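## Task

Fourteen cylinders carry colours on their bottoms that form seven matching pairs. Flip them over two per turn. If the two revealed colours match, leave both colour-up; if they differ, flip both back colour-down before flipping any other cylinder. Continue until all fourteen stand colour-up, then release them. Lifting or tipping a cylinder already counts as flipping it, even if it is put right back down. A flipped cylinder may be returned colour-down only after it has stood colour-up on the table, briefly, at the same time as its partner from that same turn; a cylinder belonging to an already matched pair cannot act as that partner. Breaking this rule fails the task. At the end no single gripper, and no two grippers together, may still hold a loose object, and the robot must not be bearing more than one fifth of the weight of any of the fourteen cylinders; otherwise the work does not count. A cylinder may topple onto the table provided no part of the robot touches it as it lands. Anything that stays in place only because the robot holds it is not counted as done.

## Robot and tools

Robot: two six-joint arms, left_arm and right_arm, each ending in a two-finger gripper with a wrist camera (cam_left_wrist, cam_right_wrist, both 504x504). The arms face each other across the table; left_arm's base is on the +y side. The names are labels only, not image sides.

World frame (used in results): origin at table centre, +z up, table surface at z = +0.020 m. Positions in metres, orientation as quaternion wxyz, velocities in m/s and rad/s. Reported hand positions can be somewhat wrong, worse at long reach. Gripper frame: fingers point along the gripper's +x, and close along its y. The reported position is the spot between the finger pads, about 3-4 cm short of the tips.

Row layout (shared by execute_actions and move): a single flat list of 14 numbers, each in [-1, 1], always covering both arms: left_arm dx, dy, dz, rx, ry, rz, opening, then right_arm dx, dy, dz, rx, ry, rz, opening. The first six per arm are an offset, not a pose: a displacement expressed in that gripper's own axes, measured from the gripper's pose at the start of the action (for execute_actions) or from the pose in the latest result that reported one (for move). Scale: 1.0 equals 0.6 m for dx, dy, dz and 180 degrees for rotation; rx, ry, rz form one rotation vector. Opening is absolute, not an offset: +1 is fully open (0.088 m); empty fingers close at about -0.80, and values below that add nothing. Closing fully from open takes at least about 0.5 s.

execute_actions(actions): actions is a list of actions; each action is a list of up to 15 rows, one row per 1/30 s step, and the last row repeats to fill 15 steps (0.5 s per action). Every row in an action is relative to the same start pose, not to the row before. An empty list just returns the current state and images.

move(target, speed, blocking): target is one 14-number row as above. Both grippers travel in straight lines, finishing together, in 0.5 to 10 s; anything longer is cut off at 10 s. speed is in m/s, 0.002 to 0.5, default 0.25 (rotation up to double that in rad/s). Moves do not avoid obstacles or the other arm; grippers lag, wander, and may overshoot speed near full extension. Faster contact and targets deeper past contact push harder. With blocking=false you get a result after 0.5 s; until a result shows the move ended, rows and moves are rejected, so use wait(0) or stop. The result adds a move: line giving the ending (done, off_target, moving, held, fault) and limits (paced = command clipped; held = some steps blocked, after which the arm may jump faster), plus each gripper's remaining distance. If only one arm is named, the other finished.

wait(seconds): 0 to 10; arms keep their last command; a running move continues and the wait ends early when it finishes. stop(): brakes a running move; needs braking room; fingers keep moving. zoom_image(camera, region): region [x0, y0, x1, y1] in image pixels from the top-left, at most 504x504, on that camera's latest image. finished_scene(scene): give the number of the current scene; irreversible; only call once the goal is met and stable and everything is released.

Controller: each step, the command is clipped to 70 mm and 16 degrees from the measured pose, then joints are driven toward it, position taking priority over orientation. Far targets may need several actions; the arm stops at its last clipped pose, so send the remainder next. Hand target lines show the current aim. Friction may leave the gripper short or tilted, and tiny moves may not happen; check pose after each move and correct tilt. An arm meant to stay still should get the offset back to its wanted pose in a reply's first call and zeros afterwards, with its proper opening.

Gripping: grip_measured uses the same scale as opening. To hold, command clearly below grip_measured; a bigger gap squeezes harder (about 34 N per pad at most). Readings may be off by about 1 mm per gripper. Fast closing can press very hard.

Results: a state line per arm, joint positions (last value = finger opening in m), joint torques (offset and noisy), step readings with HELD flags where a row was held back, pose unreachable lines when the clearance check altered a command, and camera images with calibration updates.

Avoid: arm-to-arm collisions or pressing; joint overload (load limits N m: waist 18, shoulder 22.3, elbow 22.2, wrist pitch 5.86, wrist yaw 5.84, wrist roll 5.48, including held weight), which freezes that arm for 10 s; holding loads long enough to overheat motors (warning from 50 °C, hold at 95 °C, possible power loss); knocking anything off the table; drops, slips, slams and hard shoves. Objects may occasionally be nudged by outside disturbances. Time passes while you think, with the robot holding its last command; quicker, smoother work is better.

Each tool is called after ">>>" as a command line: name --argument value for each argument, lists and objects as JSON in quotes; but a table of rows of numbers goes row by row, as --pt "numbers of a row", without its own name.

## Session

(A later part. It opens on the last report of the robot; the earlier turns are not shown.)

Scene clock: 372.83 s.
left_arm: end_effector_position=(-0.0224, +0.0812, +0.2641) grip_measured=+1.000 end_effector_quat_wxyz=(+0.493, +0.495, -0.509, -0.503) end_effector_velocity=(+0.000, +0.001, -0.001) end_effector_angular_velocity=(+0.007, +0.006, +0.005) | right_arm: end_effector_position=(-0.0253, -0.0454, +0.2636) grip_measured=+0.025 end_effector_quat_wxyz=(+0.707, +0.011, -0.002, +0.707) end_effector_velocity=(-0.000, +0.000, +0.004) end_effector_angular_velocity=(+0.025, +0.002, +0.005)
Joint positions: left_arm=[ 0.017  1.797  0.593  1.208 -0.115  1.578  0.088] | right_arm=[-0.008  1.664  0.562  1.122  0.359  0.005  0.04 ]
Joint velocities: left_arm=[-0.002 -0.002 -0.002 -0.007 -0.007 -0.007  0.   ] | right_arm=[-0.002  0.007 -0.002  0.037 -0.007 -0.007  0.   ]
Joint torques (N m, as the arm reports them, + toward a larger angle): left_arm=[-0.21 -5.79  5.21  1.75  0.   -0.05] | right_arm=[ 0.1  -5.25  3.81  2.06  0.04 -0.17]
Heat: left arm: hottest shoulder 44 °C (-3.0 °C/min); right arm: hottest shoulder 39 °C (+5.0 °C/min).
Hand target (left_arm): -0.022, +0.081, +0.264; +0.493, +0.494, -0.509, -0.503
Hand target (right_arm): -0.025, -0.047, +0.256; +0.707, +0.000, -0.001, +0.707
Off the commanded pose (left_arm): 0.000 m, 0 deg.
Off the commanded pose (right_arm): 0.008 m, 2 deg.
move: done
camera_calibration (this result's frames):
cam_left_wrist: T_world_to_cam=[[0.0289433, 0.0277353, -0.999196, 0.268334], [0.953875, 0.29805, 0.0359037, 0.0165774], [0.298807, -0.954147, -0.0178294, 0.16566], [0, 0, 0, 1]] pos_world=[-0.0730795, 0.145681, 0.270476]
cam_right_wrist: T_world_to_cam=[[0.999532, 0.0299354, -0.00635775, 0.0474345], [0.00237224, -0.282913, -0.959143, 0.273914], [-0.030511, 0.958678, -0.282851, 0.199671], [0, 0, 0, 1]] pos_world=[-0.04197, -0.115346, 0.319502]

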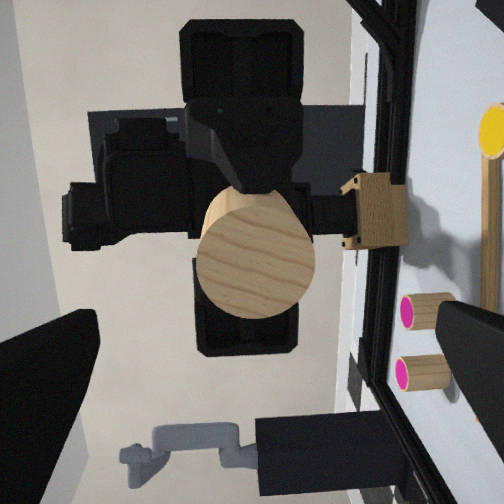

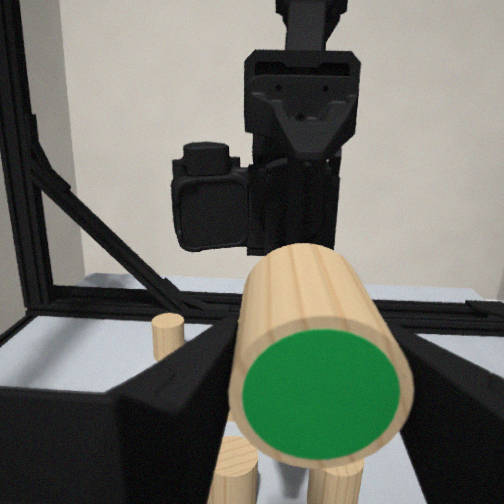

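>>> move --target '[0.12,0.004,-0.001,0,0,0,1,0,0,0,0,0,0,-0.3]' --speed 0.1

>>> move --target '[0,0,0,0,0,0,-0.3,0,0,0,0,0,0,-0.3]'

>>> move --target '[0,0,0,0,0,0,-0.3,0,0,0,0,0,0,1]'

>>> move --target '[-0.06,0,0,0,0,0,-0.3,-0.09,0,0,0,0,0,1]' --speed 0.12

Scene clock: 376.83 s.
left_arm: end_effector_position=(-0.0233, +0.0119, +0.2675) grip_measured=+1.000 end_effector_quat_wxyz=(+0.494, +0.495, -0.508, -0.502) end_effector_velocity=(-0.000, -0.002, -0.006) end_effector_angular_velocity=(+0.022, +0.019, +0.005) | right_arm: end_effector_position=(-0.0253, -0.0455, +0.2631) grip_measured=+0.025 end_effector_quat_wxyz=(+0.707, +0.010, -0.002, +0.707) end_effector_velocity=(+0.000, -0.001, -0.001) end_effector_angular_velocity=(-0.007, -0.010, -0.005)
Joint positions: left_arm=[ 0.04   1.979  0.892  1.092 -0.096  1.578  0.088] | right_arm=[-0.008  1.665  0.561  1.124  0.359  0.005  0.04 ]
Joint velocities: left_arm=[-0.002  0.007  0.007 -0.022 -0.007 -0.022  0.   ] | right_arm=[ 0.002 -0.002 -0.002 -0.007  0.007 -0.007  0.   ]
Joint torques (N m, as the arm reports them, + toward a larger angle): left_arm=[ 0.14 -6.57  6.73  1.6   0.21 -0.02] | right_arm=[ 0.05 -6.71  5.28  1.7   0.    0.  ]
Heat: left arm: hottest shoulder 44 °C (-3.0 °C/min); right arm: hottest shoulder 38 °C (+4.0 °C/min).
Hand target (left_arm): -0.023, +0.009, +0.267; +0.493, +0.494, -0.509, -0.503
Hand target (right_arm): -0.025, -0.045, +0.264; +0.707, +0.011, -0.002, +0.707
Off the commanded pose (left_arm): 0.003 m, 0 deg.
Off the commanded pose (right_arm): 0.000 m, 0 deg.
move: done
camera_calibration (this result's frames):
cam_left_wrist: T_world_to_cam=[[0.0287899, 0.0266892, -0.999229, 0.273697], [0.952848, 0.301365, 0.035503, 0.0380292], [0.30208, -0.953135, -0.0167545, 0.0996363], [0, 0, 0, 1]] pos_world=[-0.0742139, 0.0762015, 0.273805]
cam_right_wrist: T_world_to_cam=[[0.999535, 0.0299264, -0.00585289, 0.0472782], [0.00286497, -0.283255, -0.95904, 0.273464], [-0.0303585, 0.958578, -0.283209, 0.199703], [0, 0, 0, 1]] pos_world=[-0.041977, -0.115385, 0.319098]

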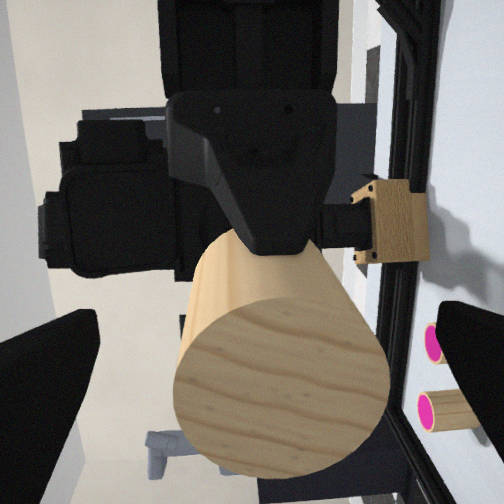

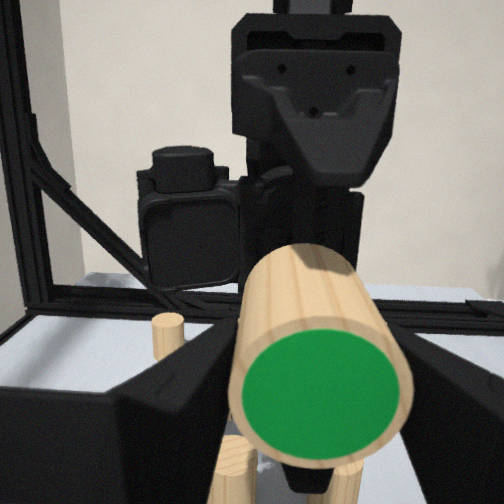

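Scene clock: 377.33 s.
left_arm: end_effector_position=(-0.0233, +0.0119, +0.2674) grip_measured=+0.037 end_effector_quat_wxyz=(+0.494, +0.495, -0.508, -0.502) end_effector_velocity=(-0.002, +0.000, +0.003) end_effector_angular_velocity=(-0.002, +0.008, -0.010) | right_arm: end_effector_position=(-0.0253, -0.0454, +0.2631) grip_measured=+0.024 end_effector_quat_wxyz=(+0.707, +0.010, -0.002, +0.707) end_effector_velocity=(+0.002, -0.000, -0.001) end_effector_angular_velocity=(-0.007, -0.010, -0.010)
Joint positions: left_arm=[ 0.04   1.979  0.892  1.092 -0.096  1.578  0.041] | right_arm=[-0.008  1.665  0.561  1.123  0.359  0.005  0.04 ]
Joint velocities: left_arm=[-0.002 -0.007  0.002 -0.007  0.007 -0.007  0.   ] | right_arm=[-0.002 -0.002 -0.002 -0.007  0.007 -0.007 -0.   ]
Joint torques (N m, as the arm reports them, + toward a larger angle): left_arm=[ 0.03 -7.38  5.68  1.78 -0.01 -0.04] | right_arm=[ 0.05 -6.57  5.2   1.82  0.01 -0.01]
Heat: left arm: hottest shoulder 44 °C (-4.0 °C/min); right arm: hottest shoulder 38 °C (+4.0 °C/min).
Hand target (left_arm): -0.023, +0.012, +0.267; +0.494, +0.495, -0.508, -0.502
Hand target (right_arm): -0.025, -0.045, +0.263; +0.707, +0.010, -0.002, +0.707
Off the commanded pose (left_arm): 0.000 m, 0 deg.
Off the commanded pose (right_arm): 0.000 m, 0 deg.
move: done
camera_calibration (this result's frames):
cam_left_wrist: T_world_to_cam=[[0.0284533, 0.0270757, -0.999228, 0.273601], [0.95286, 0.301349, 0.0352985, 0.0380875], [0.302072, -0.953129, -0.017225, 0.0997601], [0, 0, 0, 1]] pos_world=[-0.0742117, 0.0761987, 0.273764]
cam_right_wrist: T_world_to_cam=[[0.999536, 0.0299243, -0.00572927, 0.0472456], [0.00299382, -0.283597, -0.958939, 0.273349], [-0.0303204, 0.958476, -0.283555, 0.199766], [0, 0, 0, 1]] pos_world=[-0.041985, -0.115364, 0.319041]

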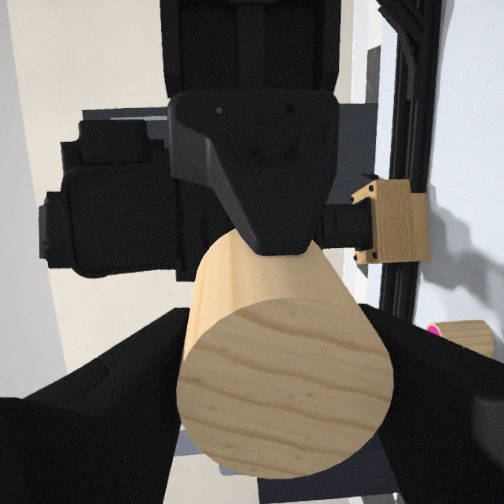

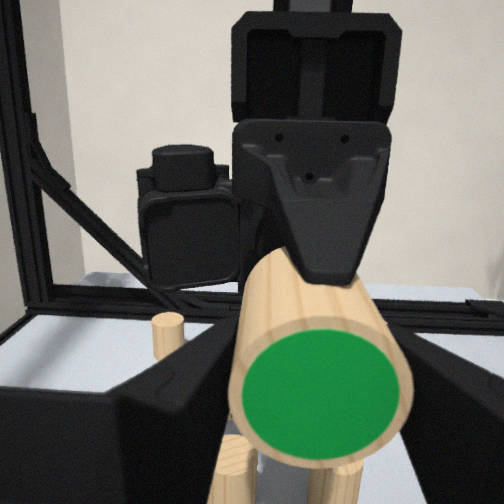

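Scene clock: 378.03 s.
left_arm: end_effector_position=(-0.0233, +0.0118, +0.2670) grip_measured=+0.036 end_effector_quat_wxyz=(+0.494, +0.495, -0.508, -0.503) end_effector_velocity=(-0.002, +0.001, +0.002) end_effector_angular_velocity=(-0.007, -0.006, -0.010) | right_arm: end_effector_position=(-0.0253, -0.0454, +0.2631) grip_measured=+1.000 end_effector_quat_wxyz=(+0.707, +0.010, -0.002, +0.707) end_effector_velocity=(-0.000, +0.000, -0.003) end_effector_angular_velocity=(-0.011, -0.012, +0.005)
Joint positions: left_arm=[ 0.04   1.98   0.892  1.091 -0.096  1.578  0.041] | right_arm=[-0.008  1.665  0.561  1.123  0.359  0.005  0.088]
Joint velocities: left_arm=[-0.002 -0.002 -0.002  0.007  0.007  0.007  0.   ] | right_arm=[-0.002  0.002 -0.002 -0.007 -0.007 -0.007  0.   ]
Joint torques (N m, as the arm reports them, + toward a larger angle): left_arm=[-0.03 -7.52  5.72  1.81 -0.03 -0.03] | right_arm=[ 0.09 -6.58  5.21  1.8   0.   -0.02]
Heat: left arm: hottest shoulder 44 °C (-4.1 °C/min); right arm: hottest shoulder 38 °C (+4.1 °C/min).
Hand target (left_arm): -0.023, +0.012, +0.267; +0.494, +0.495, -0.508, -0.503
Hand target (right_arm): -0.025, -0.045, +0.263; +0.707, +0.010, -0.002, +0.707
Off the commanded pose (left_arm): 0.000 m, 0 deg.
Off the commanded pose (right_arm): 0.000 m, 0 deg.
move: done
camera_calibration (this result's frames):
cam_left_wrist: T_world_to_cam=[[0.0285865, 0.0282115, -0.999193, 0.27323], [0.952856, 0.301309, 0.0357681, 0.0379837], [0.302075, -0.953109, -0.0182681, 0.100013], [0, 0, 0, 1]] pos_world=[-0.074215, 0.0761703, 0.273478]
cam_right_wrist: T_world_to_cam=[[0.999536, 0.0299243, -0.00572927, 0.0472456], [0.00299382, -0.283597, -0.958939, 0.273349], [-0.0303204, 0.958476, -0.283555, 0.199766], [0, 0, 0, 1]] pos_world=[-0.041985, -0.115364, 0.319041]

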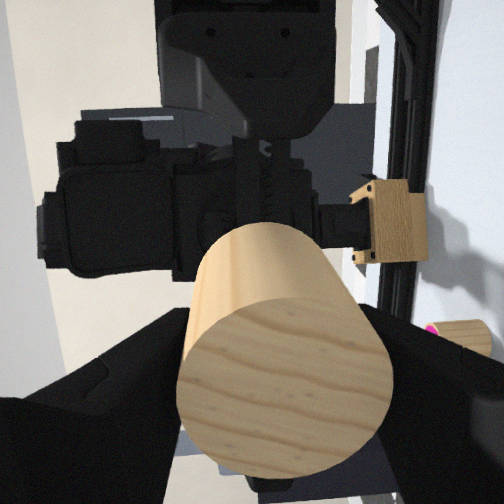

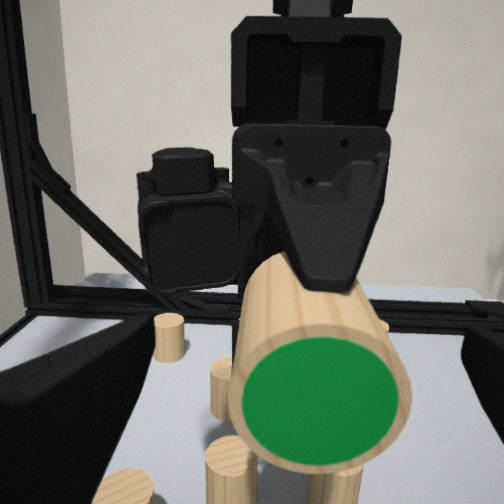

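Scene clock: 378.93 s.
left_arm: end_effector_position=(-0.0227, +0.0459, +0.2610) grip_measured=+0.035 end_effector_quat_wxyz=(+0.489, +0.499, -0.505, -0.507) end_effector_velocity=(+0.002, +0.002, +0.002) end_effector_angular_velocity=(-0.007, +0.008, +0.010) | right_arm: end_effector_position=(-0.0260, -0.0961, +0.2648) grip_measured=+1.000 end_effector_quat_wxyz=(+0.706, +0.014, -0.003, +0.708) end_effector_velocity=(+0.001, -0.002, -0.003) end_effector_angular_velocity=(-0.016, -0.014, -0.005)
Joint positions: left_arm=[ 0.031  1.895  0.74   1.143 -0.101  1.578  0.041] | right_arm=[0.072 1.49  0.384 1.133 0.438 0.005 0.088]
Joint velocities: left_arm=[ 0.002 -0.007 -0.007  0.007 -0.007 -0.007 -0.   ] | right_arm=[ 0.002 -0.012 -0.007 -0.022  0.007 -0.007  0.   ]
Joint torques (N m, as the arm reports them, + toward a larger angle): left_arm=[-0.29 -8.16  4.92  2.11 -0.2  -0.04] | right_arm=[ 0.3  -6.03  3.47  1.56  0.12 -0.04]
Heat: left arm: hottest shoulder 44 °C (-4.1 °C/min); right arm: hottest shoulder 38 °C (+4.1 °C/min).
Hand target (left_arm): -0.023, +0.048, +0.267; +0.494, +0.495, -0.508, -0.503
Hand target (right_arm): -0.025, -0.099, +0.262; +0.707, +0.011, -0.002, +0.707
Off the commanded pose (left_arm): 0.006 m, 1 deg.
Off the commanded pose (right_arm): 0.004 m, 0 deg.
move: done
camera_calibration (this result's frames):
cam_left_wrist: T_world_to_cam=[[0.0305376, 0.0428489, -0.998615, 0.265477], [0.953926, 0.297098, 0.041919, 0.0260279], [0.298483, -0.953885, -0.031802, 0.135695], [0, 0, 0, 1]] pos_world=[-0.0734384, 0.110329, 0.268334]
cam_right_wrist: T_world_to_cam=[[0.999472, 0.0307637, -0.0104524, 0.050796], [-0.00152735, -0.276861, -0.960909, 0.261657], [-0.032455, 0.960417, -0.276668, 0.247117], [0, 0, 0, 1]] pos_world=[-0.0423494, -0.166455, 0.320329]

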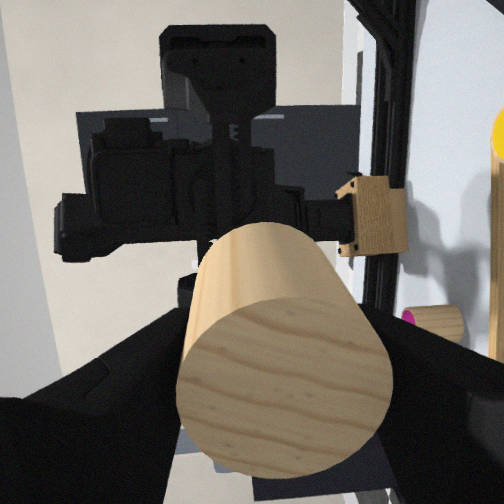

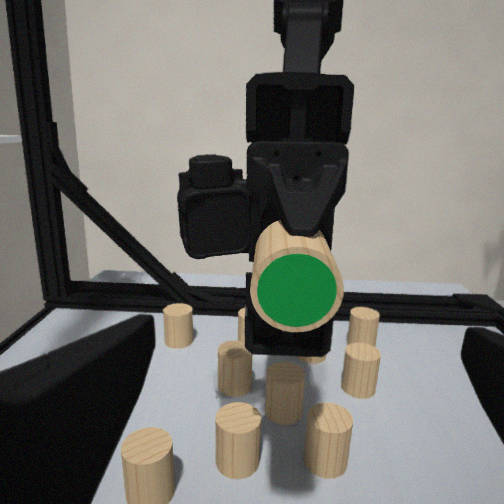

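>>> move --target '[-0.145,-0.143,-0.305,0,0,-0.496,-0.3,-0.097,0.058,-0.18,-0.004,0.511,-0.004,0.6]' --speed 0.3

Scene clock: 384.20 s.
left_arm: end_effector_position=(+0.1607, +0.1305, +0.1779) grip_measured=+0.034 end_effector_quat_wxyz=(-0.003, +0.708, -0.008, -0.706) end_effector_velocity=(-0.001, +0.002, +0.004) end_effector_angular_velocity=(+0.019, -0.001, +0.005) | right_arm: end_effector_position=(-0.0612, -0.1534, +0.1570) grip_measured=+0.600 end_effector_quat_wxyz=(+0.504, -0.501, +0.500, +0.495) end_effector_velocity=(+0.003, -0.007, +0.002) end_effector_angular_velocity=(-0.041, -0.010, +0.005)
Joint positions: left_arm=[ 0.5    2.14   1.744 -1.167 -0.     1.929  0.041] | right_arm=[ 0.052  1.83   1.316 -1.062  0.008  0.427  0.068]
Joint velocities: left_arm=[-0.002  0.002  0.022 -0.037 -0.007 -0.007 -0.   ] | right_arm=[-0.002  0.002  0.012 -0.051 -0.007 -0.007 -0.   ]
Joint torques (N m, as the arm reports them, + toward a larger angle): left_arm=[ 0.1  -7.74  7.08 -0.05 -0.15  0.11] | right_arm=[-0.14 -6.54  6.78 -0.07 -0.11 -0.12]
Heat: left arm: hottest shoulder 44 °C (-4.0 °C/min); right arm: hottest shoulder 38 °C (+4.0 °C/min).
Hand target (left_arm): +0.163, +0.129, +0.178; -0.005, +0.710, -0.007, -0.704
Hand target (right_arm): -0.062, -0.151, +0.155; +0.501, -0.503, +0.502, +0.494
Off the commanded pose (left_arm): 0.003 m, 1 deg.
Off the commanded pose (right_arm): 0.002 m, 1 deg.
move: done
camera_calibration (this result's frames):
cam_left_wrist: T_world_to_cam=[[0.0370622, 0.998984, 0.025622, -0.134766], [0.945151, -0.0433683, 0.323741, -0.174885], [0.324523, 0.0122181, -0.945799, 0.191371], [0, 0, 0, 1]] pos_world=[0.108184, 0.124706, 0.241069]
cam_right_wrist: T_world_to_cam=[[0.999811, -0.00176567, -0.0193811, 0.0830399], [0.00417001, -0.953309, 0.301967, -0.159478], [-0.0190094, -0.301991, -0.953121, 0.184502], [0, 0, 0, 1]] pos_world=[-0.0788519, -0.0961678, 0.225619]

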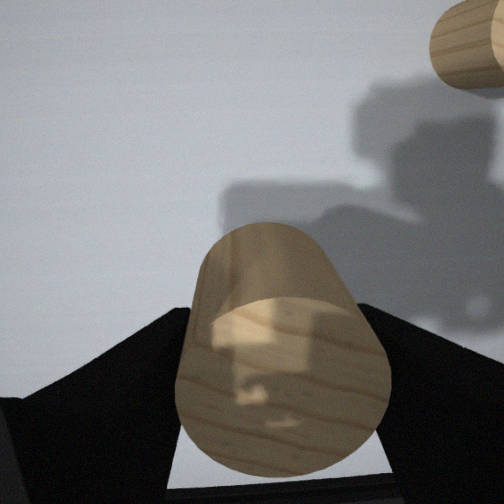

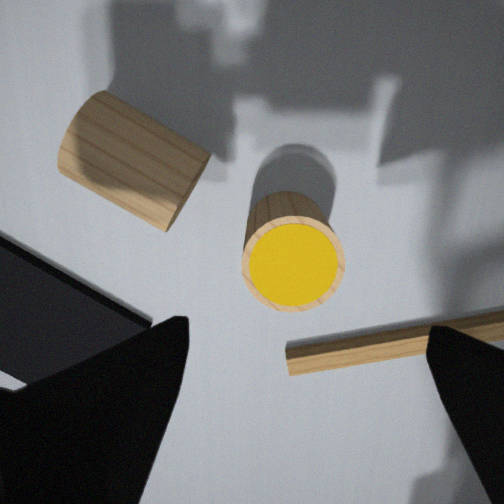

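>>> move --target '[0.158,0,0,0,0,0,-0.3,0.133,0,0.004,0,0,0,0.6]' --speed 0.09

>>> move --target '[0.021,0,0,0,0,0,-0.3,0,0,0,0,0,0,-0.3]' --speed 0.03

Scene clock: 387.33 s.
left_arm: end_effector_position=(+0.1613, +0.1291, +0.0867) grip_measured=+0.033 end_effector_quat_wxyz=(-0.001, +0.709, -0.010, -0.705) end_effector_velocity=(+0.003, -0.001, +0.002) end_effector_angular_velocity=(-0.004, -0.025, +0.005) | right_arm: end_effector_position=(-0.0633, -0.1474, +0.0843) grip_measured=+0.600 end_effector_quat_wxyz=(+0.507, -0.493, +0.497, +0.503) end_effector_velocity=(-0.000, +0.000, -0.001) end_effector_angular_velocity=(-0.001, +0.008, +0.005)
Joint positions: left_arm=[ 0.5    2.252  1.545 -0.85  -0.001  1.93   0.041] | right_arm=[ 0.05   1.945  1.157 -0.765  0.007  0.427  0.068]
Joint velocities: left_arm=[-0.002 -0.007 -0.002  0.007 -0.022 -0.007 -0.   ] | right_arm=[-0.002  0.002 -0.002  0.007 -0.007 -0.007 -0.   ]
Joint torques (N m, as the arm reports them, + toward a larger angle): left_arm=[ 0.13 -8.14  5.12  0.41  0.06  0.05] | right_arm=[-0.24 -6.96  3.49  0.28  0.03 -0.14]
Heat: left arm: hottest shoulder 44 °C (-3.0 °C/min); right arm: hottest shoulder 38 °C (+4.0 °C/min).
Hand target (left_arm): +0.161, +0.131, +0.083; -0.003, +0.708, -0.008, -0.706
Hand target (right_arm): -0.060, -0.152, +0.077; +0.504, -0.501, +0.500, +0.496
Off the commanded pose (left_arm): 0.004 m, 0 deg.
Off the commanded pose (right_arm): 0.009 m, 1 deg.
move: off_target (right_arm)
camera_calibration (this result's frames):
cam_left_wrist: T_world_to_cam=[[0.0373667, 0.999111, 0.0195319, -0.130624], [0.94415, -0.0417012, 0.326868, -0.146299], [0.327392, 0.00622706, -0.944868, 0.105103], [0, 0, 0, 1]] pos_world=[0.108599, 0.123753, 0.149681]
cam_right_wrist: T_world_to_cam=[[0.999563, -0.00278384, -0.0294442, 0.0844249], [0.00564178, -0.959331, 0.282226, -0.130952], [-0.0290324, -0.282269, -0.958896, 0.119766], [0, 0, 0, 1]] pos_world=[-0.0801721, -0.0915852, 0.154287]

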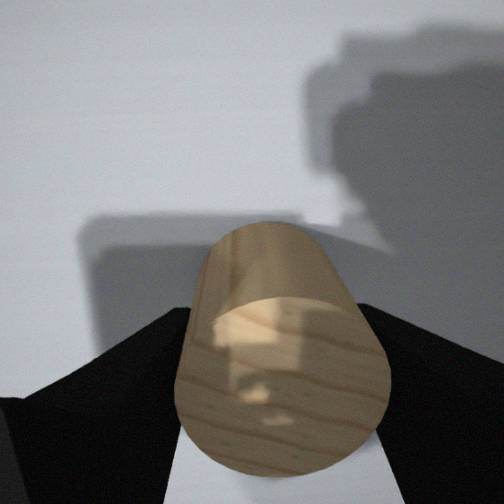

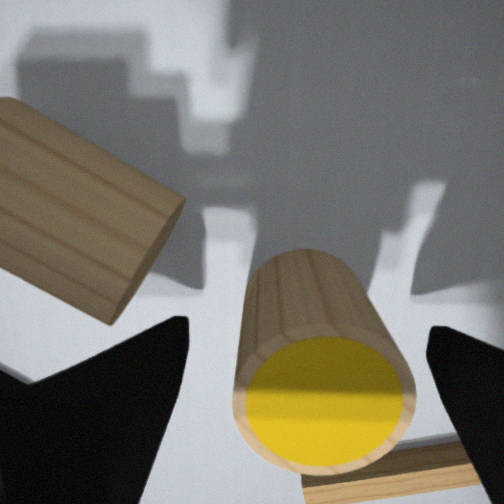

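Scene clock: 388.03 s.
left_arm: end_effector_position=(+0.1621, +0.1269, +0.0818) grip_measured=+0.033 end_effector_quat_wxyz=(+0.003, +0.710, -0.014, -0.704) end_effector_velocity=(-0.001, +0.002, +0.000) end_effector_angular_velocity=(+0.009, -0.004, +0.020) | right_arm: end_effector_position=(-0.0631, -0.1474, +0.0843) grip_measured=+0.025 end_effector_quat_wxyz=(+0.507, -0.493, +0.497, +0.502) end_effector_velocity=(-0.001, +0.001, +0.002) end_effector_angular_velocity=(+0.008, +0.012, -0.024)
Joint positions: left_arm=[ 0.5    2.259  1.536 -0.822 -0.001  1.93   0.041] | right_arm=[ 0.05   1.945  1.157 -0.765  0.009  0.427  0.04 ]
Joint velocities: left_arm=[-0.002 -0.002 -0.002 -0.007 -0.007 -0.022 -0.   ] | right_arm=[-0.002 -0.007 -0.002  0.007 -0.007  0.022 -0.   ]
Joint torques (N m, as the arm reports them, + toward a larger angle): left_arm=[-0.01 -7.18  4.55  0.91  0.05  0.02] | right_arm=[ 0.06 -8.4   4.85  0.18  0.   -0.01]
Heat: left arm: hottest shoulder 44 °C (-3.0 °C/min); right arm: hottest shoulder 38 °C (+4.1 °C/min).
Hand target (left_arm): +0.161, +0.129, +0.074; -0.001, +0.709, -0.010, -0.705
Hand target (right_arm): -0.063, -0.147, +0.084; +0.507, -0.493, +0.497, +0.503
Off the commanded pose (left_arm): 0.008 m, 1 deg.
Off the commanded pose (right_arm): 0.000 m, 0 deg.
move: done
camera_calibration (this result's frames):
cam_left_wrist: T_world_to_cam=[[0.0373098, 0.99927, 0.00819777, -0.127447], [0.942799, -0.0379184, 0.331198, -0.146145], [0.331267, -0.00462808, -0.943526, 0.10087], [0, 0, 0, 1]] pos_world=[0.109126, 0.122279, 0.144621]
cam_right_wrist: T_world_to_cam=[[0.999596, -0.00318145, -0.0282518, 0.0840768], [0.00492023, -0.959366, 0.282121, -0.131001], [-0.0280014, -0.282146, -0.958963, 0.119859], [0, 0, 0, 1]] pos_world=[-0.080042, -0.0915926, 0.154273]

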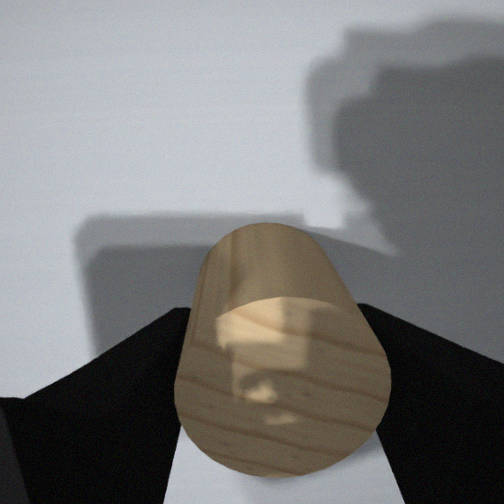

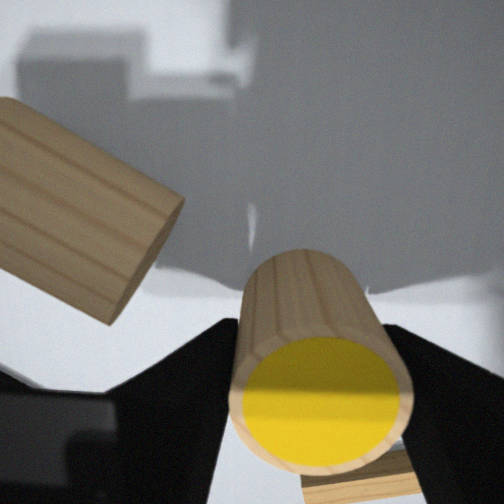

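>>> move --target '[0,0,0,0,0,0,1,0,0,0,0,0,0,-0.3]'

>>> move --target '[-0.13,0,0,0,0,0,1,-0.13,0,0,0,0,0,-0.3]' --speed 0.15

>>> move --target '[-0.185,0.08,0.304,0,0,0.503,1,-0.163,-0.063,0.177,0,-0.498,0,-0.3]' --speed 0.3

Scene clock: 391.53 s.
left_arm: end_effector_position=(+0.1624, +0.1265, +0.0817) grip_measured=+1.000 end_effector_quat_wxyz=(+0.004, +0.711, -0.015, -0.703) end_effector_velocity=(-0.003, +0.003, -0.003) end_effector_angular_velocity=(+0.014, +0.012, -0.010) | right_arm: end_effector_position=(-0.0631, -0.1474, +0.0843) grip_measured=+0.025 end_effector_quat_wxyz=(+0.507, -0.493, +0.497, +0.502) end_effector_velocity=(-0.000, +0.001, +0.000) end_effector_angular_velocity=(+0.010, -0.004, +0.010)
Joint positions: left_arm=[ 0.5    2.259  1.536 -0.819 -0.001  1.93   0.088] | right_arm=[ 0.05   1.945  1.157 -0.765  0.009  0.427  0.04 ]
Joint velocities: left_arm=[-0.002  0.002 -0.007 -0.007  0.007  0.007  0.   ] | right_arm=[ 0.002 -0.002 -0.002  0.007  0.007 -0.007 -0.   ]
Joint torques (N m, as the arm reports them, + toward a larger angle): left_arm=[-0.06 -8.75  5.49  0.05  0.04  0.  ] | right_arm=[ 0.06 -8.41  4.87  0.14  0.02 -0.01]
Heat: left arm: hottest shoulder 44 °C (-3.0 °C/min); right arm: hottest shoulder 38 °C (+3.0 °C/min).
Hand target (left_arm): +0.162, +0.127, +0.082; +0.003, +0.711, -0.014, -0.703
Hand target (right_arm): -0.063, -0.147, +0.084; +0.507, -0.493, +0.497, +0.502
Off the commanded pose (left_arm): 0.000 m, 0 deg.
Off the commanded pose (right_arm): 0.000 m, 0 deg.
move: done
camera_calibration (this result's frames):
cam_left_wrist: T_world_to_cam=[[0.0369231, 0.9993, 0.00607243, -0.126851], [0.942558, -0.0368441, 0.332004, -0.146583], [0.331996, -0.00653502, -0.943258, 0.100801], [0, 0, 0, 1]] pos_world=[0.109382, 0.12202, 0.144518]
cam_right_wrist: T_world_to_cam=[[0.999596, -0.00318145, -0.0282518, 0.0840768], [0.00492023, -0.959366, 0.282121, -0.131001], [-0.0280014, -0.282146, -0.958963, 0.119859], [0, 0, 0, 1]] pos_world=[-0.080042, -0.0915926, 0.154273]

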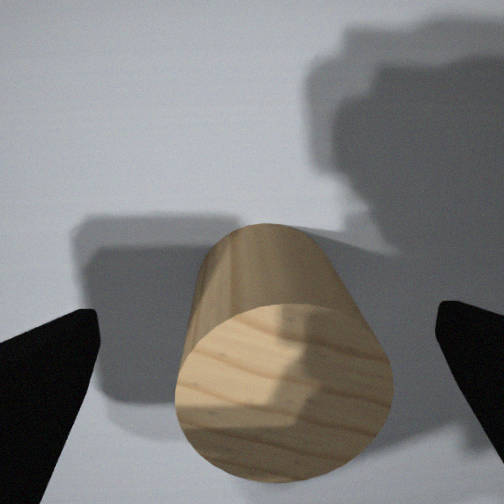

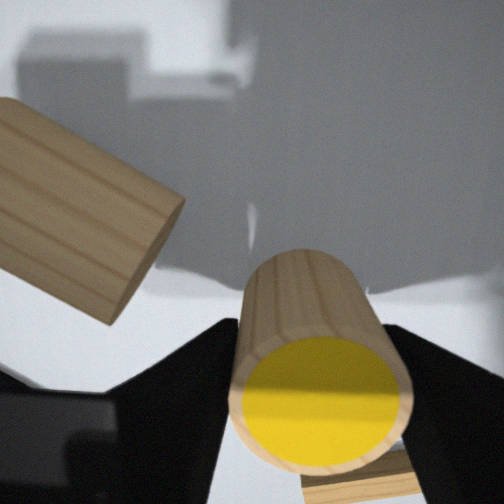

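Scene clock: 392.50 s.
left_arm: end_effector_position=(+0.1608, +0.1310, +0.1522) grip_measured=+1.000 end_effector_quat_wxyz=(-0.002, +0.709, -0.009, -0.706) end_effector_velocity=(+0.002, +0.002, +0.006) end_effector_angular_velocity=(+0.010, -0.020, +0.005) | right_arm: end_effector_position=(-0.0614, -0.1513, +0.1563) grip_measured=+0.025 end_effector_quat_wxyz=(+0.505, -0.499, +0.499, +0.496) end_effector_velocity=(-0.003, +0.001, +0.004) end_effector_angular_velocity=(+0.004, +0.010, -0.005)
Joint positions: left_arm=[ 0.5    2.157  1.667 -1.07  -0.001  1.93   0.088] | right_arm=[ 0.05   1.834  1.319 -1.056  0.009  0.427  0.04 ]
Joint velocities: left_arm=[-0.002 -0.007  0.012 -0.022 -0.022 -0.007  0.   ] | right_arm=[ 0.002 -0.002  0.012 -0.007 -0.007  0.007 -0.   ]
Joint torques (N m, as the arm reports them, + toward a larger angle): left_arm=[-0.24 -9.7   6.73 -0.04  0.06 -0.06] | right_arm=[ 0.22 -9.01  7.2  -0.09  0.01  0.03]
Heat: left arm: hottest shoulder 45 °C (-2.0 °C/min); right arm: hottest shoulder 39 °C (+4.0 °C/min).
Hand target (left_arm): +0.161, +0.128, +0.160; +0.004, +0.711, -0.015, -0.703
Hand target (right_arm): -0.063, -0.149, +0.162; +0.507, -0.493, +0.497, +0.502
Off the commanded pose (left_arm): 0.008 m, 1 deg.
Off the commanded pose (right_arm): 0.007 m, 1 deg.
move: done
camera_calibration (this result's frames):
cam_left_wrist: T_world_to_cam=[[0.0370159, 0.99904, 0.0234274, -0.134268], [0.944626, -0.0426297, 0.325368, -0.166898], [0.326054, 0.0100864, -0.945297, 0.166942], [0, 0, 0, 1]] pos_world=[0.108195, 0.125341, 0.215258]
cam_right_wrist: T_world_to_cam=[[0.999775, -0.0035841, -0.0209091, 0.0831638], [0.00280645, -0.954616, 0.297825, -0.156937], [-0.0210276, -0.297817, -0.954391, 0.185202], [0, 0, 0, 1]] pos_world=[-0.0788103, -0.0943605, 0.225234]

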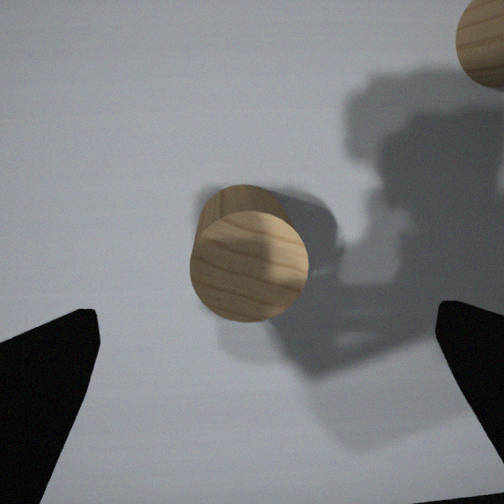

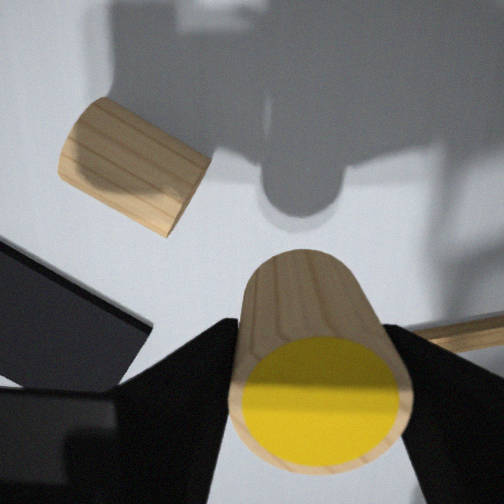

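Scene clock: 395.67 s.
left_arm: end_effector_position=(-0.0232, +0.0871, +0.2671) grip_measured=+1.000 end_effector_quat_wxyz=(+0.500, +0.487, -0.512, -0.501) end_effector_velocity=(-0.002, +0.001, -0.000) end_effector_angular_velocity=(-0.003, -0.007, +0.000) | right_arm: end_effector_position=(-0.0252, -0.0449, +0.2629) grip_measured=+0.024 end_effector_quat_wxyz=(+0.708, +0.009, +0.000, +0.706) end_effector_velocity=(+0.000, -0.001, -0.004) end_effector_angular_velocity=(-0.007, -0.025, +0.005)
Joint positions: left_arm=[ 0.013  1.786  0.567  1.243 -0.118  1.573  0.088] | right_arm=[-0.008  1.664  0.565  1.113  0.362  0.009  0.04 ]
Joint velocities: left_arm=[-0.007  0.002 -0.002  0.007 -0.007  0.007  0.   ] | right_arm=[-0.002  0.007 -0.007  0.007 -0.007 -0.022 -0.   ]
Joint torques (N m, as the arm reports them, + toward a larger angle): left_arm=[-0.17 -4.97  4.63  2.02 -0.18  0.06] | right_arm=[-0.25 -5.49  3.88  2.07 -0.11 -0.14]
Heat: left arm: hottest shoulder 45 °C (-2.0 °C/min); right arm: hottest shoulder 39 °C (+4.0 °C/min).
Hand target (left_arm): -0.023, +0.088, +0.263; +0.497, +0.491, -0.511, -0.501
Hand target (right_arm): -0.024, -0.046, +0.255; +0.708, -0.001, +0.002, +0.707
Off the commanded pose (left_arm): 0.004 m, 1 deg.
Off the commanded pose (right_arm): 0.008 m, 2 deg.
move: done
camera_calibration (this result's frames):
cam_left_wrist: T_world_to_cam=[[0.0210849, 0.00742504, -0.99975, 0.27295], [0.954806, 0.296389, 0.0223383, 0.0192644], [0.296481, -0.955038, -0.00084012, 0.167142], [0, 0, 0, 1]] pos_world=[-0.0737033, 0.15189, 0.272592]
cam_right_wrist: T_world_to_cam=[[0.999594, 0.0272834, -0.00823117, 0.0476905], [-0.0000127453, -0.288405, -0.957509, 0.272648], [-0.028498, 0.95712, -0.288287, 0.200403], [0, 0, 0, 1]] pos_world=[-0.0419566, -0.114478, 0.319229]

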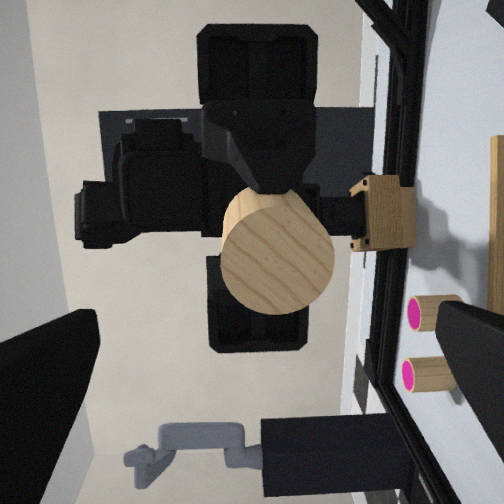

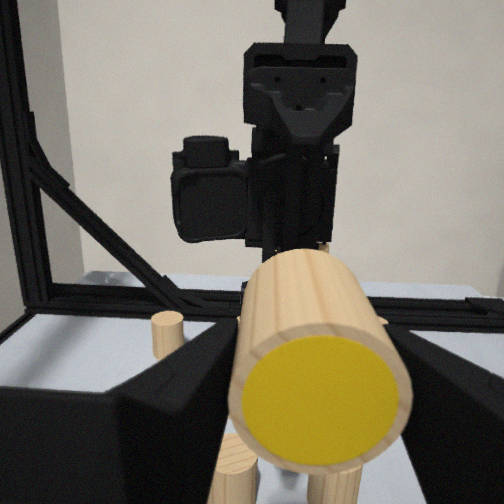

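>>> move --target '[0.131,-0.006,-0.003,0,0,-0.006,1,0,0,0,0,0,0,-0.3]' --speed 0.1

>>> move --target '[0,0,0,0,0,0,-0.3,0,0,0,0,0,0,-0.3]'

>>> move --target '[0,0,0,0,0,0,-0.3,0,0,0,0,0,0,1]'

>>> move --target '[-0.06,0,0,0,0,0,-0.3,-0.1,0,-0.008,0,0.006,0,1]' --speed 0.12

>>> move --target '[-0.138,-0.14,-0.2,0,0,-0.496,-0.3,0,0,0,0,0,0,1]' --speed 0.3

Scene clock: 399.97 s.
left_arm: end_effector_position=(-0.0233, +0.0111, +0.2663) grip_measured=+1.000 end_effector_quat_wxyz=(+0.496, +0.493, -0.508, -0.504) end_effector_velocity=(-0.000, -0.002, -0.006) end_effector_angular_velocity=(+0.022, +0.005, +0.005) | right_arm: end_effector_position=(-0.0252, -0.0449, +0.2624) grip_measured=+0.024 end_effector_quat_wxyz=(+0.708, +0.009, +0.000, +0.706) end_effector_velocity=(+0.002, -0.000, -0.005) end_effector_angular_velocity=(-0.021, -0.030, -0.010)
Joint positions: left_arm=[ 0.041  1.986  0.894  1.1   -0.092  1.573  0.088] | right_arm=[-0.008  1.665  0.564  1.114  0.362  0.009  0.04 ]
Joint velocities: left_arm=[-0.002  0.007  0.007 -0.022 -0.007 -0.007  0.   ] | right_arm=[-0.002 -0.002 -0.002 -0.022  0.007 -0.022 -0.   ]
Joint torques (N m, as the arm reports them, + toward a larger angle): left_arm=[ 0.17 -6.45  6.79  1.58  0.17 -0.12] | right_arm=[ 0.09 -6.67  5.29  1.71  0.01  0.01]
Heat: left arm: hottest shoulder 44 °C (-2.0 °C/min); right arm: hottest shoulder 38 °C (+3.0 °C/min).
Hand target (left_arm): -0.023, +0.008, +0.265; +0.495, +0.491, -0.508, -0.505
Hand target (right_arm): -0.025, -0.045, +0.263; +0.708, +0.009, +0.001, +0.706
Off the commanded pose (left_arm): 0.003 m, 0 deg.
Off the commanded pose (right_arm): 0.001 m, 0 deg.
move: done
camera_calibration (this result's frames):
cam_left_wrist: T_world_to_cam=[[0.0236506, 0.0244637, -0.999421, 0.272517], [0.953714, 0.299225, 0.0298934, 0.039861], [0.299783, -0.953869, -0.0162545, 0.0987072], [0, 0, 0, 1]] pos_world=[-0.0740519, 0.0755596, 0.272772]
cam_right_wrist: T_world_to_cam=[[0.999599, 0.0272732, -0.00760048, 0.0475004], [0.000608656, -0.289089, -0.957302, 0.272082], [-0.0283059, 0.956914, -0.28899, 0.200494], [0, 0, 0, 1]] pos_world=[-0.0419718, -0.114495, 0.318766]

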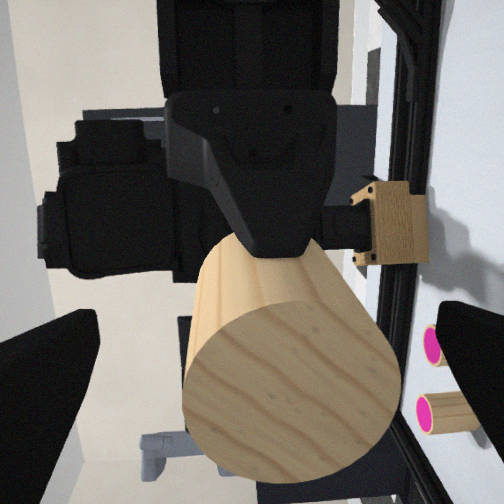

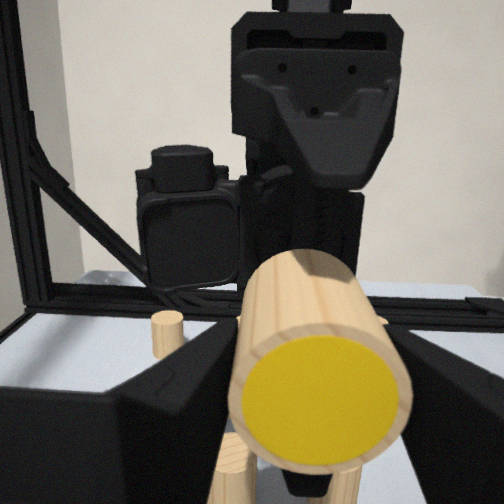

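Scene clock: 400.47 s.
left_arm: end_effector_position=(-0.0233, +0.0111, +0.2660) grip_measured=+0.039 end_effector_quat_wxyz=(+0.495, +0.493, -0.508, -0.504) end_effector_velocity=(-0.002, +0.000, -0.004) end_effector_angular_velocity=(+0.013, +0.021, -0.010) | right_arm: end_effector_position=(-0.0252, -0.0449, +0.2623) grip_measured=+0.024 end_effector_quat_wxyz=(+0.708, +0.009, +0.000, +0.706) end_effector_velocity=(+0.000, -0.000, -0.005) end_effector_angular_velocity=(-0.021, -0.015, +0.005)
Joint positions: left_arm=[ 0.041  1.987  0.894  1.099 -0.092  1.573  0.041] | right_arm=[-0.008  1.665  0.564  1.113  0.362  0.009  0.04 ]
Joint velocities: left_arm=[-0.002  0.002 -0.002 -0.007  0.007 -0.022 -0.   ] | right_arm=[-0.002 -0.002 -0.002 -0.022 -0.007 -0.007 -0.   ]
Joint torques (N m, as the arm reports them, + toward a larger angle): left_arm=[-0.05 -7.39  5.77  1.78 -0.02 -0.08] | right_arm=[ 0.06 -6.58  5.26  1.82  0.01 -0.01]
Heat: left arm: hottest shoulder 44 °C (-2.0 °C/min); right arm: hottest shoulder 38 °C (+3.0 °C/min).
Hand target (left_arm): -0.023, +0.011, +0.266; +0.495, +0.493, -0.508, -0.504
Hand target (right_arm): -0.025, -0.045, +0.262; +0.708, +0.009, +0.000, +0.706
Off the commanded pose (left_arm): 0.000 m, 0 deg.
Off the commanded pose (right_arm): 0.000 m, 0 deg.
move: done
camera_calibration (this result's frames):
cam_left_wrist: T_world_to_cam=[[0.0241636, 0.025591, -0.99938, 0.272154], [0.953698, 0.299193, 0.0307205, 0.0396602], [0.299794, -0.953849, -0.0171765, 0.0989273], [0, 0, 0, 1]] pos_world=[-0.0740579, 0.075531, 0.272466]
cam_right_wrist: T_world_to_cam=[[0.9996, 0.0272705, -0.00747577, 0.0474674], [0.000737405, -0.289431, -0.957199, 0.271967], [-0.028267, 0.95681, -0.289335, 0.200557], [0, 0, 0, 1]] pos_world=[-0.0419798, -0.114474, 0.318709]

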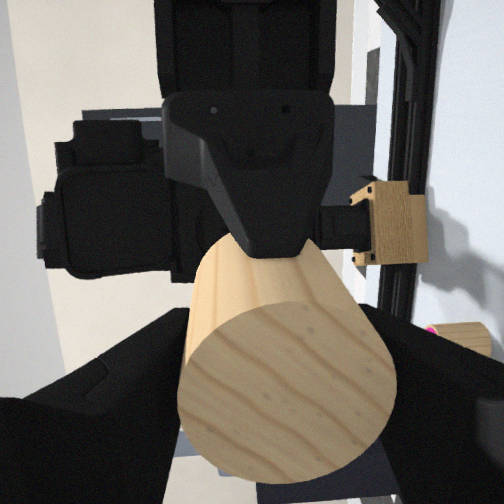

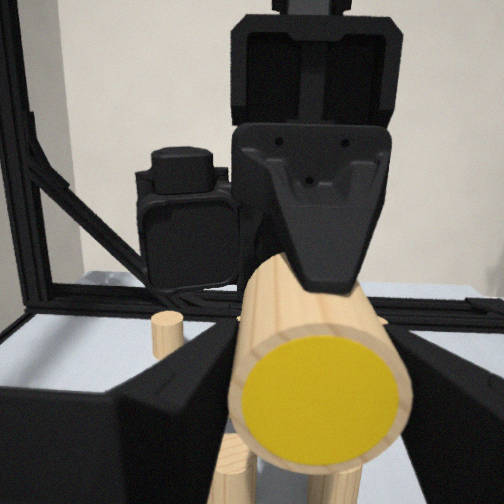

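Scene clock: 401.17 s.
left_arm: end_effector_position=(-0.0233, +0.0111, +0.2660) grip_measured=+0.039 end_effector_quat_wxyz=(+0.495, +0.493, -0.508, -0.504) end_effector_velocity=(-0.002, +0.002, -0.004) end_effector_angular_velocity=(+0.022, +0.005, -0.000) | right_arm: end_effector_position=(-0.0252, -0.0449, +0.2623) grip_measured=+1.000 end_effector_quat_wxyz=(+0.708, +0.009, +0.000, +0.706) end_effector_velocity=(-0.002, -0.000, +0.002) end_effector_angular_velocity=(+0.007, -0.020, +0.019)
Joint positions: left_arm=[ 0.041  1.987  0.894  1.099 -0.092  1.573  0.041] | right_arm=[-0.008  1.665  0.564  1.113  0.362  0.009  0.088]
Joint velocities: left_arm=[-0.007 -0.007 -0.007 -0.022 -0.007 -0.007 -0.   ] | right_arm=[-0.002 -0.002 -0.002  0.007 -0.022 -0.022  0.   ]
Joint torques (N m, as the arm reports them, + toward a larger angle): left_arm=[ 0.02 -7.48  5.67  1.75  0.   -0.06] | right_arm=[ 0.11 -6.58  5.22  1.79  0.01 -0.02]
Heat: left arm: hottest shoulder 44 °C (-2.0 °C/min); right arm: hottest shoulder 38 °C (+3.0 °C/min).
Hand target (left_arm): -0.023, +0.011, +0.266; +0.495, +0.493, -0.508, -0.504
Hand target (right_arm): -0.025, -0.045, +0.262; +0.708, +0.009, +0.000, +0.706
Off the commanded pose (left_arm): 0.000 m, 0 deg.
Off the commanded pose (right_arm): 0.000 m, 0 deg.
move: done
camera_calibration (this result's frames):
cam_left_wrist: T_world_to_cam=[[0.0241636, 0.025591, -0.99938, 0.272154], [0.953698, 0.299193, 0.0307205, 0.0396602], [0.299794, -0.953849, -0.0171765, 0.0989273], [0, 0, 0, 1]] pos_world=[-0.0740579, 0.075531, 0.272466]
cam_right_wrist: T_world_to_cam=[[0.9996, 0.0272705, -0.00747577, 0.0474674], [0.000737405, -0.289431, -0.957199, 0.271967], [-0.028267, 0.95681, -0.289335, 0.200557], [0, 0, 0, 1]] pos_world=[-0.0419798, -0.114474, 0.318709]

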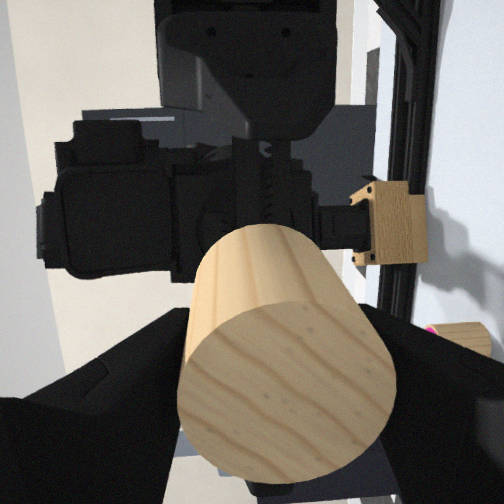

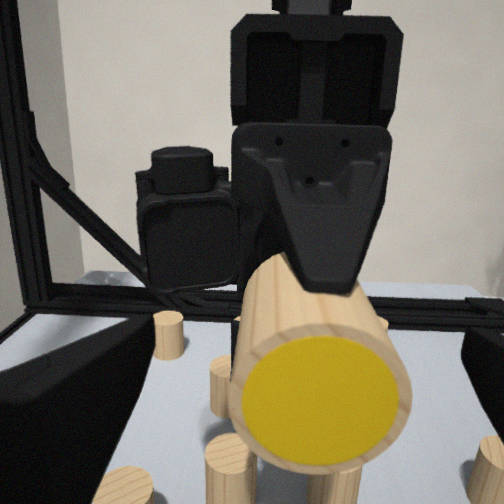

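Scene clock: 402.13 s.
left_arm: end_effector_position=(-0.0225, +0.0452, +0.2597) grip_measured=+0.037 end_effector_quat_wxyz=(+0.490, +0.496, -0.505, -0.508) end_effector_velocity=(+0.002, +0.002, -0.001) end_effector_angular_velocity=(+0.007, +0.006, +0.020) | right_arm: end_effector_position=(-0.0261, -0.1016, +0.2594) grip_measured=+1.000 end_effector_quat_wxyz=(+0.707, +0.003, +0.004, +0.707) end_effector_velocity=(+0.001, -0.001, -0.005) end_effector_angular_velocity=(-0.020, -0.017, +0.005)
Joint positions: left_arm=[ 0.033  1.903  0.741  1.153 -0.097  1.573  0.041] | right_arm=[0.084 1.469 0.367 1.1   0.453 0.011 0.088]
Joint velocities: left_arm=[-0.002 -0.007 -0.007 -0.007 -0.022 -0.007  0.   ] | right_arm=[-0.002 -0.007 -0.007 -0.022 -0.007 -0.007  0.   ]
Joint torques (N m, as the arm reports them, + toward a larger angle): left_arm=[-0.26 -8.23  4.86  2.11 -0.22 -0.03] | right_arm=[ 0.28 -5.82  3.58  1.57  0.14  0.19]
Heat: left arm: hottest shoulder 44 °C (-2.0 °C/min); right arm: hottest shoulder 38 °C (+2.0 °C/min).
Hand target (left_arm): -0.023, +0.047, +0.266; +0.495, +0.493, -0.508, -0.504
Hand target (right_arm): -0.025, -0.105, +0.257; +0.708, +0.002, +0.007, +0.706
Off the commanded pose (left_arm): 0.006 m, 1 deg.
Off the commanded pose (right_arm): 0.004 m, 0 deg.
move: done
camera_calibration (this result's frames):
cam_left_wrist: T_world_to_cam=[[0.0261155, 0.0406311, -0.998833, 0.264233], [0.95477, 0.29504, 0.0369653, 0.0275107], [0.296198, -0.954621, -0.0310882, 0.134712], [0, 0, 0, 1]] pos_world=[-0.0730683, 0.109746, 0.267096]
cam_right_wrist: T_world_to_cam=[[0.999594, 0.0279667, -0.00545922, 0.0494105], [0.0032131, -0.300995, -0.95362, 0.250757], [-0.0283128, 0.953216, -0.300962, 0.256515], [0, 0, 0, 1]] pos_world=[-0.0429335, -0.17042, 0.316598]

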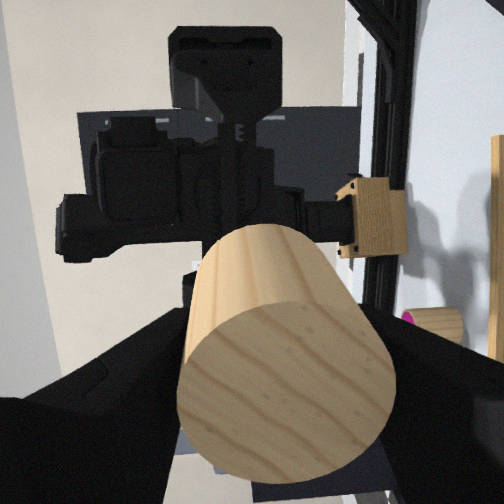

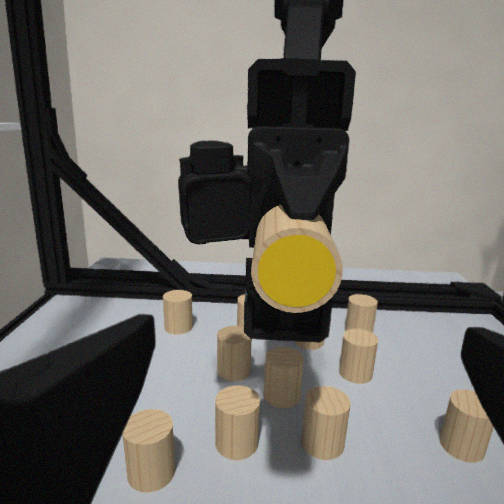

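Scene clock: 405.20 s.
left_arm: end_effector_position=(+0.0976, +0.1267, +0.1769) grip_measured=+0.035 end_effector_quat_wxyz=(-0.004, +0.706, -0.009, -0.708) end_effector_velocity=(+0.000, -0.001, +0.003) end_effector_angular_velocity=(+0.009, -0.006, +0.020) | right_arm: end_effector_position=(-0.0261, -0.1016, +0.2595) grip_measured=+1.000 end_effector_quat_wxyz=(+0.707, +0.004, +0.004, +0.707) end_effector_velocity=(+0.002, +0.000, +0.001) end_effector_angular_velocity=(+0.007, -0.019, +0.000)
Joint positions: left_arm=[ 0.35   2.089  1.66  -1.135  0.005  1.781  0.041] | right_arm=[0.084 1.468 0.367 1.1   0.453 0.011 0.088]
Joint velocities: left_arm=[-0.002  0.007  0.022 -0.022 -0.007 -0.022 -0.   ] | right_arm=[-0.007 -0.002 -0.002  0.007 -0.007 -0.022  0.   ]
Joint torques (N m, as the arm reports them, + toward a larger angle): left_arm=[ 0.14 -7.42  7.02 -0.05 -0.15  0.13] | right_arm=[ 0.06 -5.01  5.25  1.78  0.    0.01]
Heat: left arm: hottest shoulder 44 °C (-2.0 °C/min); right arm: hottest shoulder 38 °C (+2.0 °C/min).
Hand target (left_arm): +0.100, +0.125, +0.177; -0.005, +0.708, -0.009, -0.706
Hand target (right_arm): -0.026, -0.102, +0.259; +0.707, +0.004, +0.004, +0.707
Off the commanded pose (left_arm): 0.003 m, 1 deg.
Off the commanded pose (right_arm): 0.000 m, 0 deg.
move: done
camera_calibration (this result's frames):
cam_left_wrist: T_world_to_cam=[[0.0395482, 0.998919, 0.0244389, -0.128658], [0.947082, -0.0452706, 0.317782, -0.113956], [0.318545, 0.0105779, -0.947849, 0.212034], [0, 0, 0, 1]] pos_world=[0.0454719, 0.121118, 0.240333]
cam_right_wrist: T_world_to_cam=[[0.999593, 0.0279686, -0.00561626, 0.049441], [0.00305412, -0.300667, -0.953724, 0.250929], [-0.0283629, 0.953319, -0.30063, 0.256501], [0, 0, 0, 1]] pos_world=[-0.0429121, -0.170464, 0.316707]

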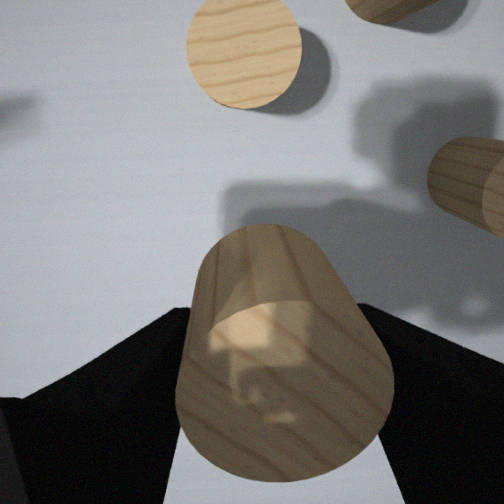

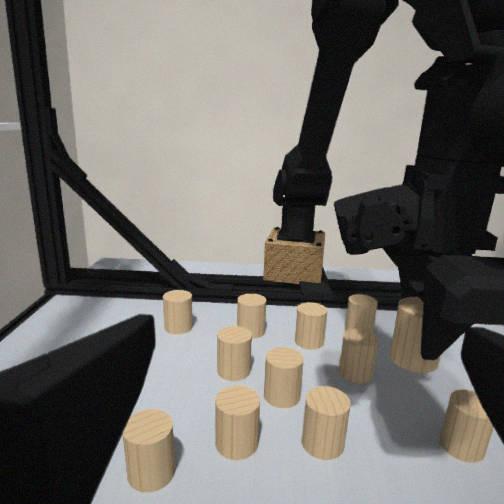

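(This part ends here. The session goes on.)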